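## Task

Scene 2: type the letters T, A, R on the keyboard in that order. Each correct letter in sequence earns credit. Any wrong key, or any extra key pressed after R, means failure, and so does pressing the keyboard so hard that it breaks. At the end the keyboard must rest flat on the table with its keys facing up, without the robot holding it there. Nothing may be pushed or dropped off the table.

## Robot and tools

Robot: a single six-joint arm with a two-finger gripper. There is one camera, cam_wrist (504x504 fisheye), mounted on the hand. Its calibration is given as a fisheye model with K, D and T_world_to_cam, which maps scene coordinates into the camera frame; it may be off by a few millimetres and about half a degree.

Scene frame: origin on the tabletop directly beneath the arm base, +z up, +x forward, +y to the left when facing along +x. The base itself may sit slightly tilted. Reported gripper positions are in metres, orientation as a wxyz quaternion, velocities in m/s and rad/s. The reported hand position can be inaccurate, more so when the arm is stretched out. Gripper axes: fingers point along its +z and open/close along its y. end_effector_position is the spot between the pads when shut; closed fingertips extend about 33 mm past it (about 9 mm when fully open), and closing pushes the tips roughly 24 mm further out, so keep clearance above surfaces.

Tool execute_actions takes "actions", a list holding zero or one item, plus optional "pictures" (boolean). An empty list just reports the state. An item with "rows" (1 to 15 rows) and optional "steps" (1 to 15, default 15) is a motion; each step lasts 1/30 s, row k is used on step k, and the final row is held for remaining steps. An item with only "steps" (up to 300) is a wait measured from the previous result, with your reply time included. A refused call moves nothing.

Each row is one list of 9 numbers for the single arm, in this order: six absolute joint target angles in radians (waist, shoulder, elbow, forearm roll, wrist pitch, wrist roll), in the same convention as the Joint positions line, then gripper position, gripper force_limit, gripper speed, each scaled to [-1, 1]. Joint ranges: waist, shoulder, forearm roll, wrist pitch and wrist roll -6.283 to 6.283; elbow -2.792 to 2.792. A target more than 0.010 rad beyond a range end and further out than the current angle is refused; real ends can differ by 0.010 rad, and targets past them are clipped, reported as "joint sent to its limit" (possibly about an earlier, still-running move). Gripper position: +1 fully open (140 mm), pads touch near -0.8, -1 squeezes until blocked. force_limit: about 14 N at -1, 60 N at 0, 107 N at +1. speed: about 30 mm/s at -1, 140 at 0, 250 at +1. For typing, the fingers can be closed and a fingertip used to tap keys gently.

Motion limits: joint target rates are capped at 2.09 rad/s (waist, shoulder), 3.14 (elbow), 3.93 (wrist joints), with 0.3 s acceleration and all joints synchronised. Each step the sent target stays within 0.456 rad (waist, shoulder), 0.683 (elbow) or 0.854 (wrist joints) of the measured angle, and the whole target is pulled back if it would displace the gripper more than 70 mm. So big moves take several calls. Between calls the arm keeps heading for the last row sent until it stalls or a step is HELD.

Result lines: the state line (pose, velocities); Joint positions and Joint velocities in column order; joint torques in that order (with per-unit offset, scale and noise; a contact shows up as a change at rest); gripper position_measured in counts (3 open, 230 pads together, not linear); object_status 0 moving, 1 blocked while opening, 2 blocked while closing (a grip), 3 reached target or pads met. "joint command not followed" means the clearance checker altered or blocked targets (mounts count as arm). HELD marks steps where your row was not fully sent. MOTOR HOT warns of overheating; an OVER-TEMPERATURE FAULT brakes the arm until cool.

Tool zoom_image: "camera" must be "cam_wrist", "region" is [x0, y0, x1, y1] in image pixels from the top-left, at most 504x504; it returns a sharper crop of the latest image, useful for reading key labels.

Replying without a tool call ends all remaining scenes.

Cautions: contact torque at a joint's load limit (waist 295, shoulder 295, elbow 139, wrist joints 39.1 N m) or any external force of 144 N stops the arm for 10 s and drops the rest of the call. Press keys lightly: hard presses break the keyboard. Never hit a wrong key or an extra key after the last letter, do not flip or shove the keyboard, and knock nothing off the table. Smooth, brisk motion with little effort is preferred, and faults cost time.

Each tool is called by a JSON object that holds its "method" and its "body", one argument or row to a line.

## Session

{"method": "execute_actions", "body": {
  "actions": []
}}

Scene clock: 0.00 s of 4023.00 s.
end_effector_position=(+0.5415, +0.0412, +0.3374) position_measured=230 object_status=3 end_effector_quat_wxyz=(+0.027, -0.667, +0.735, +0.123) end_effector_velocity=(-0.000, -0.000, -0.001) end_effector_angular_velocity=(+0.000, +0.001, -0.001)
Joint positions: [-0.152  0.085  1.824  0.206  1.384  3.072]
Joint velocities: [-0.     0.001  0.     0.    -0.     0.001]
Joint torques (N m, as the joint torque sensors report them, + toward a larger angle): no reading
camera_calibration (this result's frames):
cam_wrist: T_world_to_cam=[[-0.98846, 0.06998, 0.134348, 0.492678], [0.135257, 0.807068, 0.574758, -0.298082], [-0.0682061, 0.586296, -0.80722, 0.482666], [0, 0, 0, 1]] pos_world=[0.560231, -0.0768902, 0.494753]

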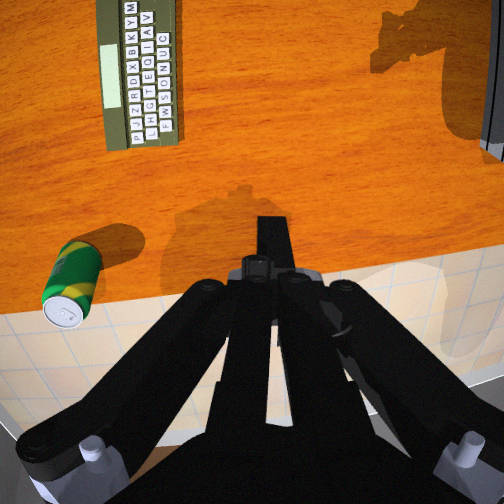

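{"method": "zoom_image", "body": {
  "camera": "cam_wrist",
  "region": [80, 0, 240, 160]
}}

Region (80, 0, 240, 160) of cam_wrist's 504x504 image, scaled by 3.150, with more detail than that image has.

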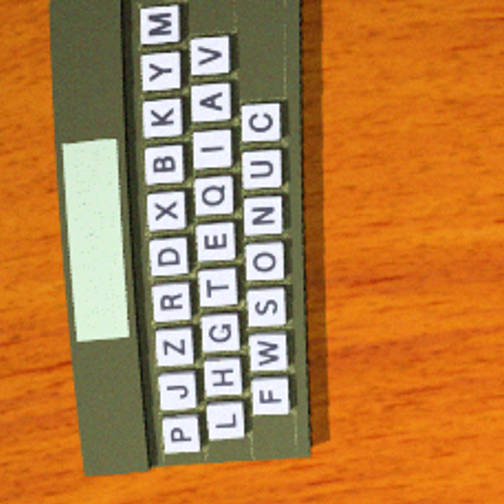

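{"method": "execute_actions", "body": {
  "actions": [
    {"rows": [[-0.0692,0.6122,1.6584,0.0,1.3570,2.356,-1,0,0]], "steps": 15}
  ],
  "pictures": false
}}

{"method": "execute_actions", "body": {
  "actions": [
    {"steps": 18}
  ]
}}

{"method": "zoom_image", "body": {
  "camera": "cam_wrist",
  "region": [170, 70, 370, 270]
}}

Scene clock: 6.77 s of 4023.00 s.
end_effector_position=(+0.6103, +0.0227, +0.1835) position_measured=233 object_status=3 end_effector_quat_wxyz=(+0.056, +0.832, -0.524, -0.176) end_effector_velocity=(+0.109, -0.030, -0.404) end_effector_angular_velocity=(+0.143, +0.428, +1.233)
Joint positions: [-0.099  0.419  1.717  0.073  1.367  2.609]
Joint velocities: [ 0.12   0.786 -0.238 -0.295 -0.039 -1.028]
Joint torques (N m, as the joint torque sensors report them, + toward a larger angle): [  0.29 -76.94 -33.54   4.09   1.16   0.28]
Steps of this call (steps 1 to 90: nothing new was sent; then 3.27 s passed at rest; steps 91 to 105: all 15 steps of this action). Readings (joint positions | what the end effector reports):
91: [-0.152 0.085 1.824 0.206 1.384 3.072] | position_measured=230 object_status=0
92: [-0.152 0.088 1.823 0.205 1.384 3.068] | position_measured=232 object_status=0
94: [-0.147 0.115 1.813 0.192 1.382 3.023] | position_measured=233 object_status=0
98: [-0.127 0.231 1.774 0.144 1.376 2.856] | position_measured=233 object_status=3
105: the state above

Scene clock: 7.37 s of 4023.00 s.
end_effector_position=(+0.6294, +0.0164, +0.0804) position_measured=233 object_status=3 end_effector_quat_wxyz=(+0.090, +0.891, -0.384, -0.226) end_effector_velocity=(-0.000, +0.000, -0.000) end_effector_angular_velocity=(+0.000, +0.000, +0.000)
Joint positions: [-0.069  0.612  1.658  0.     1.357  2.356]
Joint velocities: [ 0.  0.  0.  0. -0. -0.]
Joint torques (N m, as the joint torque sensors report them, + toward a larger angle): [ -2.41 -89.84 -30.31   3.68   1.48   0.53]
Steps of this call (steps 1 to 18: the robot went on to your last target). Readings (joint positions | what the end effector reports):
1: [-0.095 0.446 1.709 0.063 1.365 2.574] | position_measured=233 object_status=3
2: [-0.091 0.472 1.701 0.053 1.364 2.540] | position_measured=233 object_status=3
4: [-0.083 0.525 1.685 0.033 1.361 2.471] | position_measured=233 object_status=3
8: [-0.071 0.604 1.661 0.003 1.357 2.368] | position_measured=233 object_status=3
18: the state above
camera_calibration (this result's frames):
cam_wrist: T_world_to_cam=[[-0.639993, -0.698214, 0.320791, 0.394074], [-0.375051, 0.648236, 0.662666, 0.174447], [-0.670631, 0.303788, -0.676732, 0.669011], [0, 0, 0, 1]] pos_world=[0.766291, -0.0411723, 0.210725]

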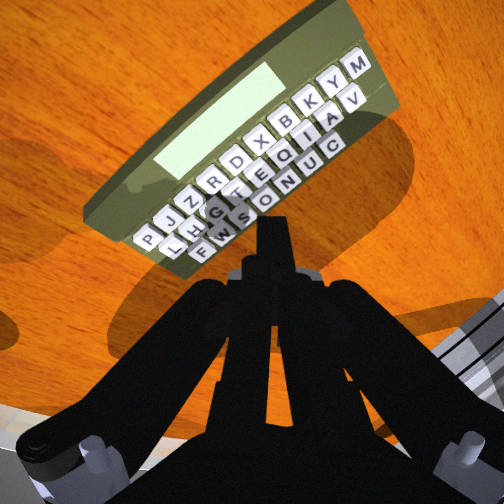

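Region (170, 70, 370, 270) of cam_wrist's 504x504 image, scaled by 2.520, with more detail than that image has.

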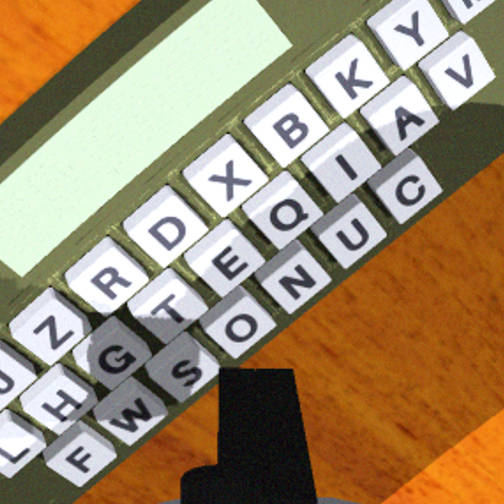

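{"method": "execute_actions", "body": {
  "actions": [
    {"rows": [[-0.0634,0.6326,1.6631,0.0,1.3319,2.356,-1,0,0]], "steps": 11}
  ]
}}

{"method": "zoom_image", "body": {
  "camera": "cam_wrist",
  "region": [190, 140, 330, 280]
}}

Scene clock: 12.67 s of 4023.00 s.
end_effector_position=(+0.6303, +0.0200, +0.0623) position_measured=233 object_status=3 end_effector_quat_wxyz=(+0.090, +0.892, -0.381, -0.226) end_effector_velocity=(-0.000, +0.000, -0.000) end_effector_angular_velocity=(+0.001, -0.000, +0.002)
Joint positions: [-0.063  0.633  1.663 -0.     1.332  2.356]
Joint velocities: [ 0.    -0.     0.001  0.    -0.001 -0.002]
Joint torques (N m, as the joint torque sensors report them, + toward a larger angle): [ -1.6  -91.31 -28.85   3.53   1.46   0.44]
Steps of this call (steps 1 to 15: the robot went on to your last target; steps 16 to 90: nothing new was sent; then 1.93 s passed at rest; steps 91 to 101: all 11 steps of this action). Readings (joint positions | what the end effector reports):
91: [-0.069 0.612 1.658 -0.000 1.357 2.356] | position_measured=233 object_status=3
92: [-0.068 0.615 1.659 -0.000 1.353 2.356] | position_measured=233 object_status=3
94: [-0.065 0.628 1.663 -0.000 1.337 2.356] | position_measured=233 object_status=3
98: [-0.063 0.632 1.663 -0.000 1.332 2.356] | position_measured=233 object_status=3
101: the state above
camera_calibration (this result's frames):
cam_wrist: T_world_to_cam=[[-0.635841, -0.701941, 0.320912, 0.400398], [-0.378755, 0.646055, 0.66269, 0.186799], [-0.672496, 0.299818, -0.676652, 0.657543], [0, 0, 0, 1]] pos_world=[0.767535, -0.0367696, 0.192646]

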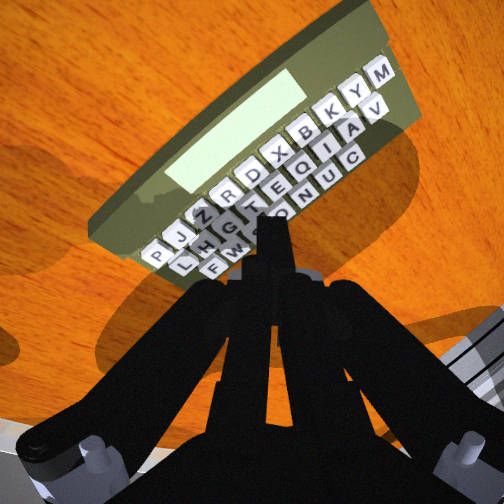

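Region (190, 140, 330, 280) of cam_wrist's 504x504 image, scaled by 3.600, with more detail than that image has.

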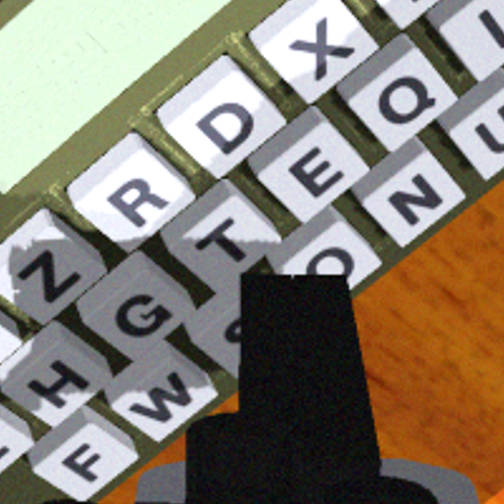

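{"method": "execute_actions", "body": {
  "actions": [
    {"rows": [[-0.0634,0.6391,1.6653,0.0,1.3232,2.356,-1,0,0]], "steps": 9}
  ]
}}

{"method": "zoom_image", "body": {
  "camera": "cam_wrist",
  "region": [190, 140, 330, 280]
}}

Scene clock: 14.27 s of 4023.00 s.
end_effector_position=(+0.6302, +0.0201, +0.0563) position_measured=233 object_status=3 end_effector_quat_wxyz=(+0.090, +0.892, -0.381, -0.226) end_effector_velocity=(-0.000, -0.000, -0.001) end_effector_angular_velocity=(-0.000, +0.001, +0.000)
Joint positions: [-0.063  0.639  1.665  0.     1.323  2.356]
Joint velocities: [ 0.     0.001  0.001 -0.    -0.001 -0.   ]
Joint torques (N m, as the joint torque sensors report them, + toward a larger angle): [ -1.49 -91.63 -29.11   3.64   1.21   0.32]
Steps of this call (steps 1 to 15: the robot went on to your last target; steps 16 to 39: nothing new was sent; steps 40 to 48: all 9 steps of this action). Readings (joint positions | what the end effector reports):
40: [-0.063 0.633 1.663 0.000 1.332 2.356] | position_measured=233 object_status=3
41: [-0.063 0.634 1.664 0.000 1.329 2.356] | position_measured=233 object_status=3
43: [-0.063 0.638 1.665 0.000 1.325 2.356] | position_measured=233 object_status=3
47: [-0.063 0.639 1.665 0.000 1.323 2.356] | position_measured=233 object_status=3
48: the state above
camera_calibration (this result's frames):
cam_wrist: T_world_to_cam=[[-0.635891, -0.701927, 0.320845, 0.402397], [-0.378662, 0.645997, 0.662799, 0.190663], [-0.672501, 0.299976, -0.676577, 0.653395], [0, 0, 0, 1]] pos_world=[0.767487, -0.036717, 0.186594]

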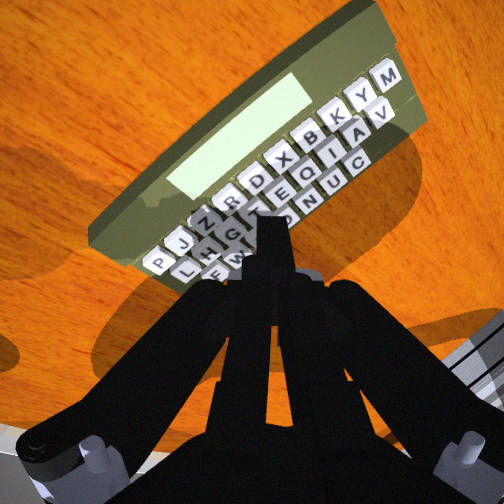

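Region (190, 140, 330, 280) of cam_wrist's 504x504 image, scaled by 3.600, with more detail than that image has.

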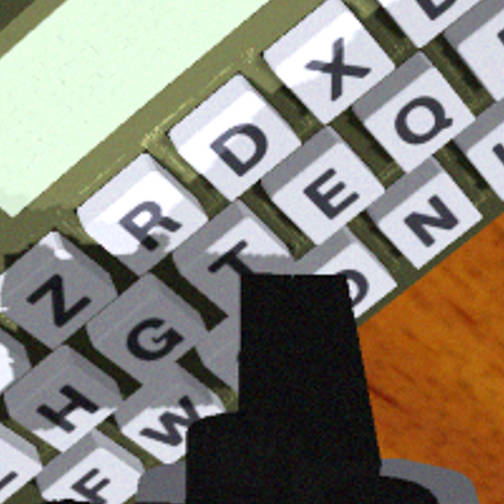

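Not touching yet; down 2.5 mm.

{"method": "execute_actions", "body": {
  "actions": [
    {"rows": [[-0.0634,0.6418,1.6662,0.0,1.3196,2.356,-1,0,0]], "steps": 8}
  ]
}}

{"method": "zoom_image", "body": {
  "camera": "cam_wrist",
  "region": [190, 140, 330, 280]
}}

Scene clock: 15.23 s of 4023.00 s.
end_effector_position=(+0.6302, +0.0200, +0.0538) position_measured=233 object_status=3 end_effector_quat_wxyz=(+0.090, +0.892, -0.381, -0.226) end_effector_velocity=(+0.000, -0.000, +0.000) end_effector_angular_velocity=(+0.001, -0.001, +0.002)
Joint positions: [-0.063  0.642  1.666 -0.     1.32   2.356]
Joint velocities: [-0.    -0.     0.    -0.    -0.001 -0.002]
Joint torques (N m, as the joint torque sensors report them, + toward a larger angle): [ -2.89 -91.03 -29.67   3.44   1.45   0.33]
Steps of this call (steps 1 to 15: the robot went on to your last target; steps 16 to 21: nothing new was sent; steps 22 to 29: all 8 steps of this action). Readings (joint positions | what the end effector reports):
22: [-0.063 0.639 1.665 -0.000 1.323 2.356] | position_measured=233 object_status=3
23: [-0.063 0.640 1.666 -0.000 1.322 2.356] | position_measured=233 object_status=3
25: [-0.063 0.641 1.666 -0.000 1.320 2.356] | position_measured=233 object_status=3
29: the state above
camera_calibration (this result's frames):
cam_wrist: T_world_to_cam=[[-0.635845, -0.701939, 0.32091, 0.403121], [-0.378693, 0.646029, 0.662751, 0.19236], [-0.672528, 0.29988, -0.676593, 0.651718], [0, 0, 0, 1]] pos_world=[0.767466, -0.0367413, 0.184096]

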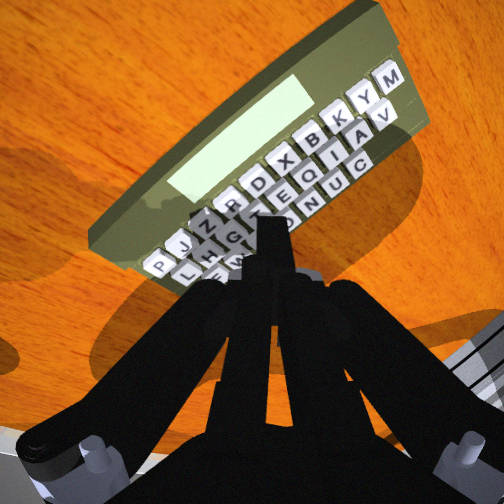

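Region (190, 140, 330, 280) of cam_wrist's 504x504 image, scaled by 3.600, with more detail than that image has.

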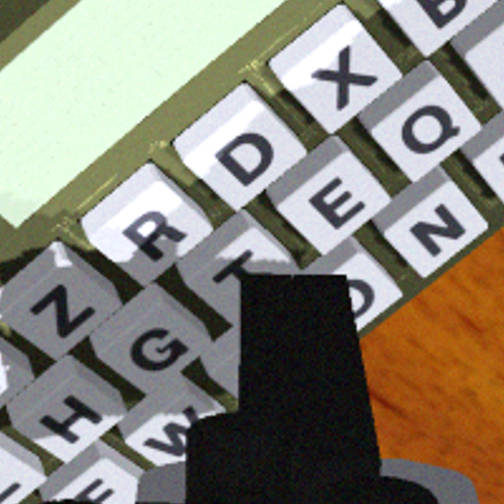

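{"method": "execute_actions", "body": {
  "actions": [
    {"rows": [[-0.0634,0.6432,1.6667,0.0,1.3177,2.356,-1,0,0]], "steps": 8}
  ]
}}

Scene clock: 16.17 s of 4023.00 s.
end_effector_position=(+0.6302, +0.0200, +0.0525) position_measured=233 object_status=3 end_effector_quat_wxyz=(+0.090, +0.892, -0.381, -0.226) end_effector_velocity=(+0.000, +0.000, +0.000) end_effector_angular_velocity=(+0.000, -0.001, +0.000)
Joint positions: [-0.063  0.643  1.667 -0.     1.318  2.356]
Joint velocities: [-0.    -0.001  0.     0.    -0.    -0.   ]
Joint torques (N m, as the joint torque sensors report them, + toward a larger angle): [ -1.73 -91.25 -29.1    3.55   1.31   0.35]
Steps of this call (steps 1 to 15: the robot went on to your last target; steps 16 to 20: nothing new was sent; steps 21 to 28: all 8 steps of this action). Readings (joint positions | what the end effector reports):
21: [-0.063 0.642 1.666 -0.000 1.320 2.356] | position_measured=233 object_status=3
22: [-0.063 0.642 1.666 -0.000 1.319 2.356] | position_measured=233 object_status=3
24: [-0.063 0.643 1.667 -0.000 1.318 2.356] | position_measured=233 object_status=3
28: the state above
camera_calibration (this result's frames):
cam_wrist: T_world_to_cam=[[-0.635852, -0.701934, 0.320908, 0.403528], [-0.378687, 0.646031, 0.662752, 0.193219], [-0.672524, 0.299888, -0.676593, 0.650809], [0, 0, 0, 1]] pos_world=[0.767439, -0.0367458, 0.182781]

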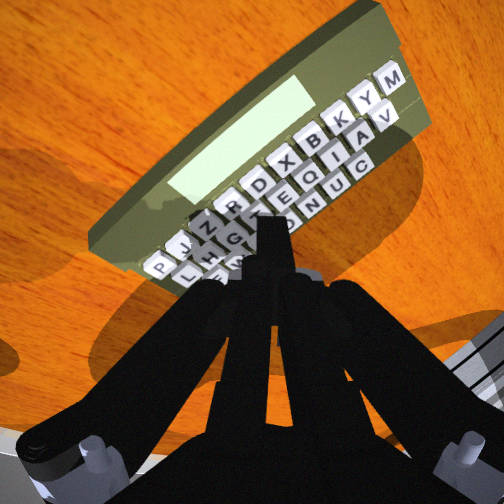

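{"method": "execute_actions", "body": {
  "actions": [
    {"rows": [[-0.0634,0.6440,1.6669,0.0,1.3167,2.356,-1,0,0]], "steps": 8}
  ]
}}

Scene clock: 16.97 s of 4023.00 s.
end_effector_position=(+0.6302, +0.0201, +0.0518) position_measured=233 object_status=3 end_effector_quat_wxyz=(+0.090, +0.892, -0.381, -0.226) end_effector_velocity=(+0.000, +0.000, +0.000) end_effector_angular_velocity=(-0.000, -0.001, -0.001)
Joint positions: [-0.063  0.644  1.667  0.     1.317  2.356]
Joint velocities: [-0.    -0.001 -0.     0.    -0.     0.   ]
Joint torques (N m, as the joint torque sensors report them, + toward a larger angle): [ -3.01 -91.62 -28.98   3.68   1.31   0.25]
Steps of this call (steps 1 to 15: the robot went on to your last target; step 16: nothing new was sent; steps 17 to 24: all 8 steps of this action). Readings (joint positions | what the end effector reports):
17: [-0.063 0.643 1.667 0.000 1.318 2.356] | position_measured=233 object_status=3
18: [-0.063 0.643 1.667 0.000 1.317 2.356] | position_measured=233 object_status=3
20: [-0.063 0.644 1.667 0.000 1.317 2.356] | position_measured=233 object_status=3
24: the state above
camera_calibration (this result's frames):
cam_wrist: T_world_to_cam=[[-0.635868, -0.701927, 0.32089, 0.403787], [-0.37867, 0.646023, 0.66277, 0.193681], [-0.672518, 0.299923, -0.676584, 0.650326], [0, 0, 0, 1]] pos_world=[0.767453, -0.036741, 0.182063]

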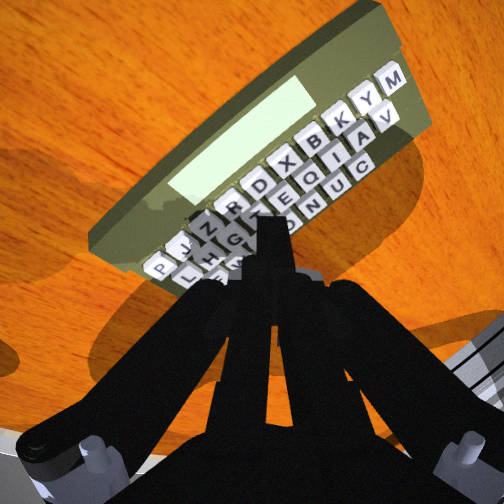

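{"method": "execute_actions", "body": {
  "actions": [
    {"rows": [[-0.0634,0.6446,1.6671,0.0,1.3159,2.356,-1,0,0]], "steps": 8}
  ]
}}

Scene clock: 17.77 s of 4023.00 s.
end_effector_position=(+0.6302, +0.0201, +0.0512) position_measured=233 object_status=3 end_effector_quat_wxyz=(+0.090, +0.892, -0.381, -0.226) end_effector_velocity=(+0.000, +0.000, +0.000) end_effector_angular_velocity=(+0.001, -0.001, +0.001)
Joint positions: [-0.063  0.645  1.667  0.     1.316  2.356]
Joint velocities: [-0.    -0.001 -0.     0.    -0.    -0.001]
Joint torques (N m, as the joint torque sensors report them, + toward a larger angle): [ -2.41 -92.14 -29.     3.51   1.28   0.37]
Steps of this call (steps 1 to 15: the robot went on to your last target; step 16: nothing new was sent; steps 17 to 24: all 8 steps of this action). Readings (joint positions | what the end effector reports):
17: [-0.063 0.644 1.667 0.000 1.317 2.356] | position_measured=233 object_status=3
18: [-0.063 0.644 1.667 0.000 1.316 2.356] | position_measured=233 object_status=3
20: [-0.063 0.645 1.667 0.000 1.316 2.356] | position_measured=233 object_status=3
24: the state above
camera_calibration (this result's frames):
cam_wrist: T_world_to_cam=[[-0.635869, -0.701927, 0.320889, 0.403962], [-0.378671, 0.646023, 0.662769, 0.194046], [-0.672517, 0.299923, -0.676585, 0.649946], [0, 0, 0, 1]] pos_world=[0.767446, -0.0367406, 0.181508]

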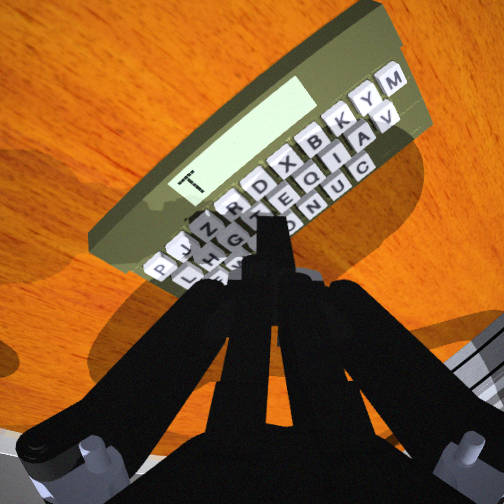

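{"method": "execute_actions", "body": {
  "actions": [
    {"rows": [[-0.0634,0.6358,1.6642,0.0,1.3276,2.356,-1,0,0],[-0.0634,0.6358,1.6642,0.0,1.3276,2.356,-1,0,0],[-0.0634,0.6358,1.6642,0.0,1.3276,2.356,-1,0,0],[-0.0634,0.6358,1.6642,0.0,1.3276,2.356,-1,0,0],[-0.1747,0.6310,1.6733,0.0,1.3233,2.356,-1,0,0]], "steps": 15}
  ]
}}

{"method": "zoom_image", "body": {
  "camera": "cam_wrist",
  "region": [190, 140, 330, 280]
}}

Scene clock: 21.17 s of 4023.00 s.
end_effector_position=(+0.6246, -0.0493, +0.0593) position_measured=233 object_status=3 end_effector_quat_wxyz=(+0.078, +0.869, -0.430, -0.230) end_effector_velocity=(-0.000, -0.001, -0.001) end_effector_angular_velocity=(-0.000, -0.000, -0.002)
Joint positions: [-0.174  0.631  1.673  0.     1.323  2.356]
Joint velocities: [-0.002  0.001  0.    -0.    -0.001  0.   ]
Joint torques (N m, as the joint torque sensors report them, + toward a larger angle): [ -3.23 -90.67 -28.95   3.61   1.71   0.22]
Steps of this call (steps 1 to 15: the robot went on to your last target; steps 16 to 87: nothing new was sent; steps 88 to 102: all 15 steps of this action). Readings (joint positions | what the end effector reports):
88: [-0.063 0.645 1.667 -0.000 1.316 2.356] | position_measured=233 object_status=3
89: [-0.063 0.643 1.667 -0.000 1.318 2.356] | position_measured=233 object_status=3
91: [-0.063 0.637 1.665 -0.000 1.325 2.356] | position_measured=233 object_status=3
95: [-0.094 0.634 1.668 -0.000 1.326 2.356] | position_measured=233 object_status=3
102: the state above
camera_calibration (this result's frames):
cam_wrist: T_world_to_cam=[[-0.709579, -0.627091, 0.321334, 0.398855], [-0.304738, 0.684291, 0.66248, 0.187098], [-0.635321, 0.372159, -0.676657, 0.652759], [0, 0, 0, 1]] pos_world=[0.754747, -0.120842, 0.18958]

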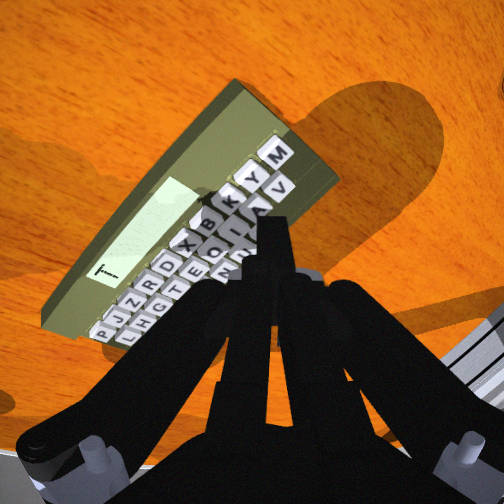

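Region (190, 140, 330, 280) of cam_wrist's 504x504 image, scaled by 3.600, with more detail than that image has.

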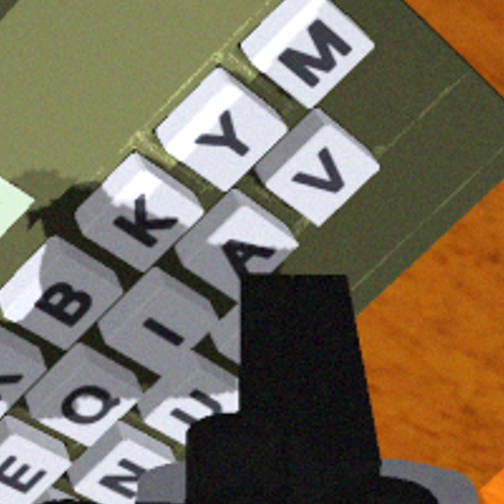

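{"method": "execute_actions", "body": {
  "actions": [
    {"rows": [[-0.1763,0.6354,1.6748,0.0,1.3174,2.356,-1,0,0],[-0.1763,0.6354,1.6748,0.0,1.3174,2.356,-1,0,0],[-0.1763,0.6369,1.6752,0.0,1.3155,2.356,-1,0,0],[-0.1763,0.6383,1.6757,0.0,1.3136,2.356,-1,0,0],[-0.1763,0.6398,1.6762,0.0,1.3116,2.356,-1,0,0]], "steps": 12}
  ]
}}

Scene clock: 22.73 s of 4023.00 s.
end_effector_position=(+0.6245, -0.0506, +0.0513) position_measured=233 object_status=3 end_effector_quat_wxyz=(+0.078, +0.869, -0.431, -0.230) end_effector_velocity=(-0.000, -0.000, -0.001) end_effector_angular_velocity=(+0.000, +0.001, -0.001)
Joint positions: [-0.176  0.64   1.676 -0.     1.312  2.356]
Joint velocities: [-0.     0.002  0.     0.    -0.001  0.001]
Joint torques (N m, as the joint torque sensors report them, + toward a larger angle): [ -2.49 -91.54 -28.66   3.45   1.31   0.34]
Steps of this call (steps 1 to 15: the robot went on to your last target; steps 16 to 35: nothing new was sent; steps 36 to 47: all 12 steps of this action). Readings (joint positions | what the end effector reports):
36: [-0.175 0.631 1.673 0.000 1.323 2.356] | position_measured=233 object_status=3
37: [-0.175 0.632 1.674 0.000 1.321 2.356] | position_measured=233 object_status=3
39: [-0.176 0.635 1.675 -0.000 1.318 2.356] | position_measured=233 object_status=3
43: [-0.176 0.639 1.676 -0.000 1.312 2.356] | position_measured=233 object_status=3
47: the state above
camera_calibration (this result's frames):
cam_wrist: T_world_to_cam=[[-0.710864, -0.625665, 0.321273, 0.401413], [-0.3035, 0.684948, 0.66237, 0.192502], [-0.634477, 0.373348, -0.676794, 0.647297], [0, 0, 0, 1]] pos_world=[0.754469, -0.122371, 0.181616]

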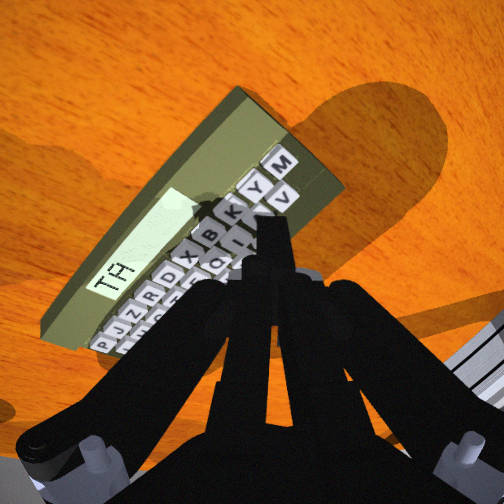

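{"method": "execute_actions", "body": {
  "actions": [
    {"rows": [[-0.1763,0.6310,1.6733,0.0,1.3233,2.356,-1,0,0],[-0.1763,0.6310,1.6733,0.0,1.3233,2.356,-1,0,0],[-0.1763,0.6310,1.6733,0.0,1.3233,2.356,-1,0,0],[-0.1763,0.6310,1.6733,0.0,1.3233,2.356,-1,0,0],[-0.0587,0.6584,1.6215,0.0,1.3477,2.356,-1,0,0]], "steps": 15}
  ]
}}

{"method": "zoom_image", "body": {
  "camera": "cam_wrist",
  "region": [190, 140, 330, 280]
}}

Scene clock: 24.57 s of 4023.00 s.
end_effector_position=(+0.6486, +0.0224, +0.0592) position_measured=233 object_status=3 end_effector_quat_wxyz=(+0.091, +0.893, -0.379, -0.225) end_effector_velocity=(+0.001, +0.002, +0.001) end_effector_angular_velocity=(-0.000, -0.001, +0.003)
Joint positions: [-0.059  0.658  1.622  0.     1.348  2.356]
Joint velocities: [ 0.003 -0.    -0.002  0.     0.001  0.   ]
Joint torques (N m, as the joint torque sensors report them, + toward a larger angle): [ -2.43 -94.82 -29.71   3.69   1.43   0.37]
Steps of this call (steps 1 to 15: the robot went on to your last target; steps 16 to 40: nothing new was sent; steps 41 to 55: all 15 steps of this action). Readings (joint positions | what the end effector reports):
41: [-0.176 0.640 1.676 0.000 1.312 2.356] | position_measured=233 object_status=3
42: [-0.176 0.638 1.676 0.000 1.314 2.356] | position_measured=233 object_status=3
44: [-0.176 0.632 1.674 0.000 1.321 2.356] | position_measured=233 object_status=3
48: [-0.146 0.639 1.660 0.000 1.331 2.356] | position_measured=233 object_status=3
55: the state above
camera_calibration (this result's frames):
cam_wrist: T_world_to_cam=[[-0.632919, -0.704588, 0.320888, 0.41289], [-0.381307, 0.644397, 0.662841, 0.195969], [-0.673809, 0.297168, -0.676515, 0.667964], [0, 0, 0, 1]] pos_world=[0.78613, -0.0338616, 0.1895]

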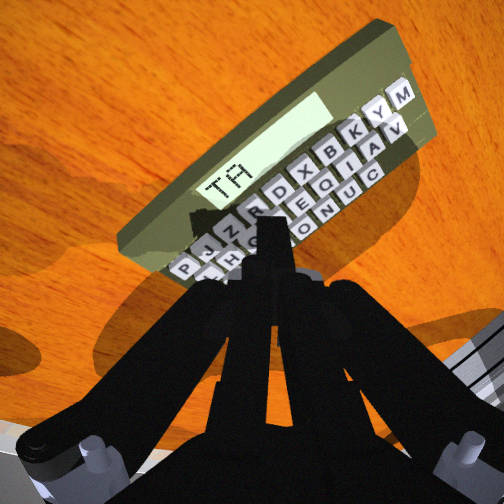

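Region (190, 140, 330, 280) of cam_wrist's 504x504 image, scaled by 3.600, with more detail than that image has.

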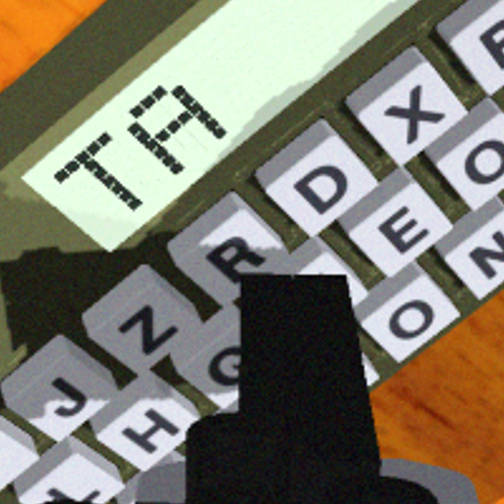

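{"method": "execute_actions", "body": {
  "actions": [
    {"rows": [[-0.0587,0.6626,1.6229,0.0,1.3421,2.356,-1,0,0],[-0.0587,0.6626,1.6229,0.0,1.3421,2.356,-1,0,0],[-0.0587,0.6641,1.6234,0.0,1.3401,2.356,-1,0,0],[-0.0587,0.6655,1.6238,0.0,1.3383,2.356,-1,0,0],[-0.0587,0.6669,1.6243,0.0,1.3364,2.356,-1,0,0]], "steps": 12}
  ]
}}

Scene clock: 25.87 s of 4023.00 s.
end_effector_position=(+0.6487, +0.0227, +0.0513) position_measured=233 object_status=3 end_effector_quat_wxyz=(+0.091, +0.893, -0.379, -0.225) end_effector_velocity=(-0.000, +0.000, -0.000) end_effector_angular_velocity=(-0.000, -0.000, -0.001)
Joint positions: [-0.059  0.667  1.624 -0.     1.336  2.356]
Joint velocities: [ 0.     0.     0.001  0.    -0.001  0.001]
Joint torques (N m, as the joint torque sensors report them, + toward a larger angle): [ -2.72 -93.1  -29.36   3.66   1.38   0.36]
Steps of this call (steps 1 to 15: the robot went on to your last target; steps 16 to 27: nothing new was sent; steps 28 to 39: all 12 steps of this action). Readings (joint positions | what the end effector reports):
28: [-0.059 0.658 1.621 -0.000 1.348 2.356] | position_measured=233 object_status=3
29: [-0.059 0.660 1.622 -0.000 1.347 2.356] | position_measured=233 object_status=3
31: [-0.059 0.662 1.623 -0.000 1.343 2.356] | position_measured=233 object_status=3
35: [-0.059 0.667 1.624 -0.000 1.337 2.356] | position_measured=233 object_status=3
39: the state above
camera_calibration (this result's frames):
cam_wrist: T_world_to_cam=[[-0.63253, -0.704934, 0.320895, 0.415455], [-0.381737, 0.644226, 0.66276, 0.201362], [-0.673931, 0.296718, -0.676591, 0.662631], [0, 0, 0, 1]] pos_world=[0.786222, -0.0334687, 0.181558]

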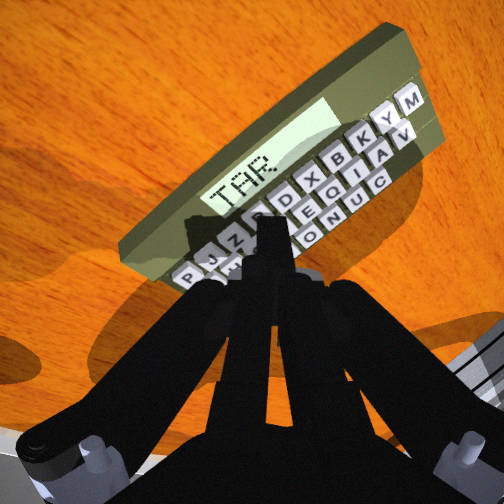

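{"method": "execute_actions", "body": {
  "actions": [
    {"rows": [[-0.0587,0.6370,1.6135,0.0,1.3771,2.356,-1,0,0]], "steps": 10}
  ]
}}

Scene clock: 26.63 s of 4023.00 s.
end_effector_position=(+0.6487, +0.0227, +0.0797) position_measured=233 object_status=3 end_effector_quat_wxyz=(+0.091, +0.893, -0.379, -0.225) end_effector_velocity=(+0.000, -0.001, +0.002) end_effector_angular_velocity=(-0.002, -0.001, -0.000)
Joint positions: [-0.059  0.637  1.614  0.     1.377  2.356]
Joint velocities: [-0.    -0.002 -0.001 -0.002  0.002  0.001]
Joint torques (N m, as the joint torque sensors report them, + toward a larger angle): [ -2.46 -92.41 -30.68   3.54   1.38   0.36]
Steps of this call (steps 1 to 13: the robot went on to your last target; steps 14 to 23: all 10 steps of this action). Readings (joint positions | what the end effector reports):
14: [-0.059 0.667 1.624 -0.000 1.336 2.356] | position_measured=233 object_status=3
15: [-0.059 0.664 1.624 -0.000 1.340 2.356] | position_measured=233 object_status=3
17: [-0.059 0.646 1.616 0.000 1.365 2.356] | position_measured=233 object_status=3
21: [-0.059 0.637 1.614 0.000 1.377 2.356] | position_measured=233 object_status=3
23: the state above
camera_calibration (this result's frames):
cam_wrist: T_world_to_cam=[[-0.632532, -0.704917, 0.320928, 0.406339], [-0.381593, 0.644195, 0.662872, 0.182393], [-0.67401, 0.296824, -0.676466, 0.681899], [0, 0, 0, 1]] pos_world=[0.786229, -0.0334652, 0.209973]

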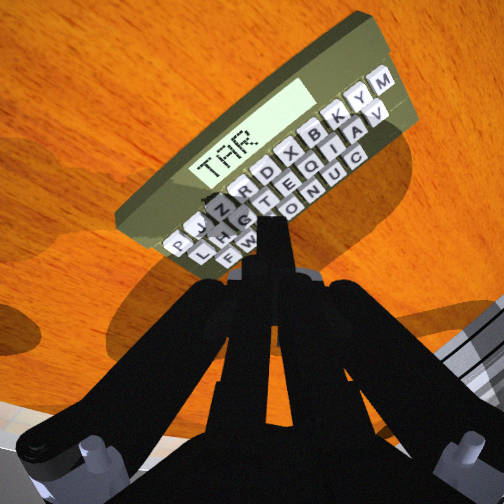

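{"method": "finished_scene", "body": {
  "scene": 2
}}

The scene is finished: the task was done.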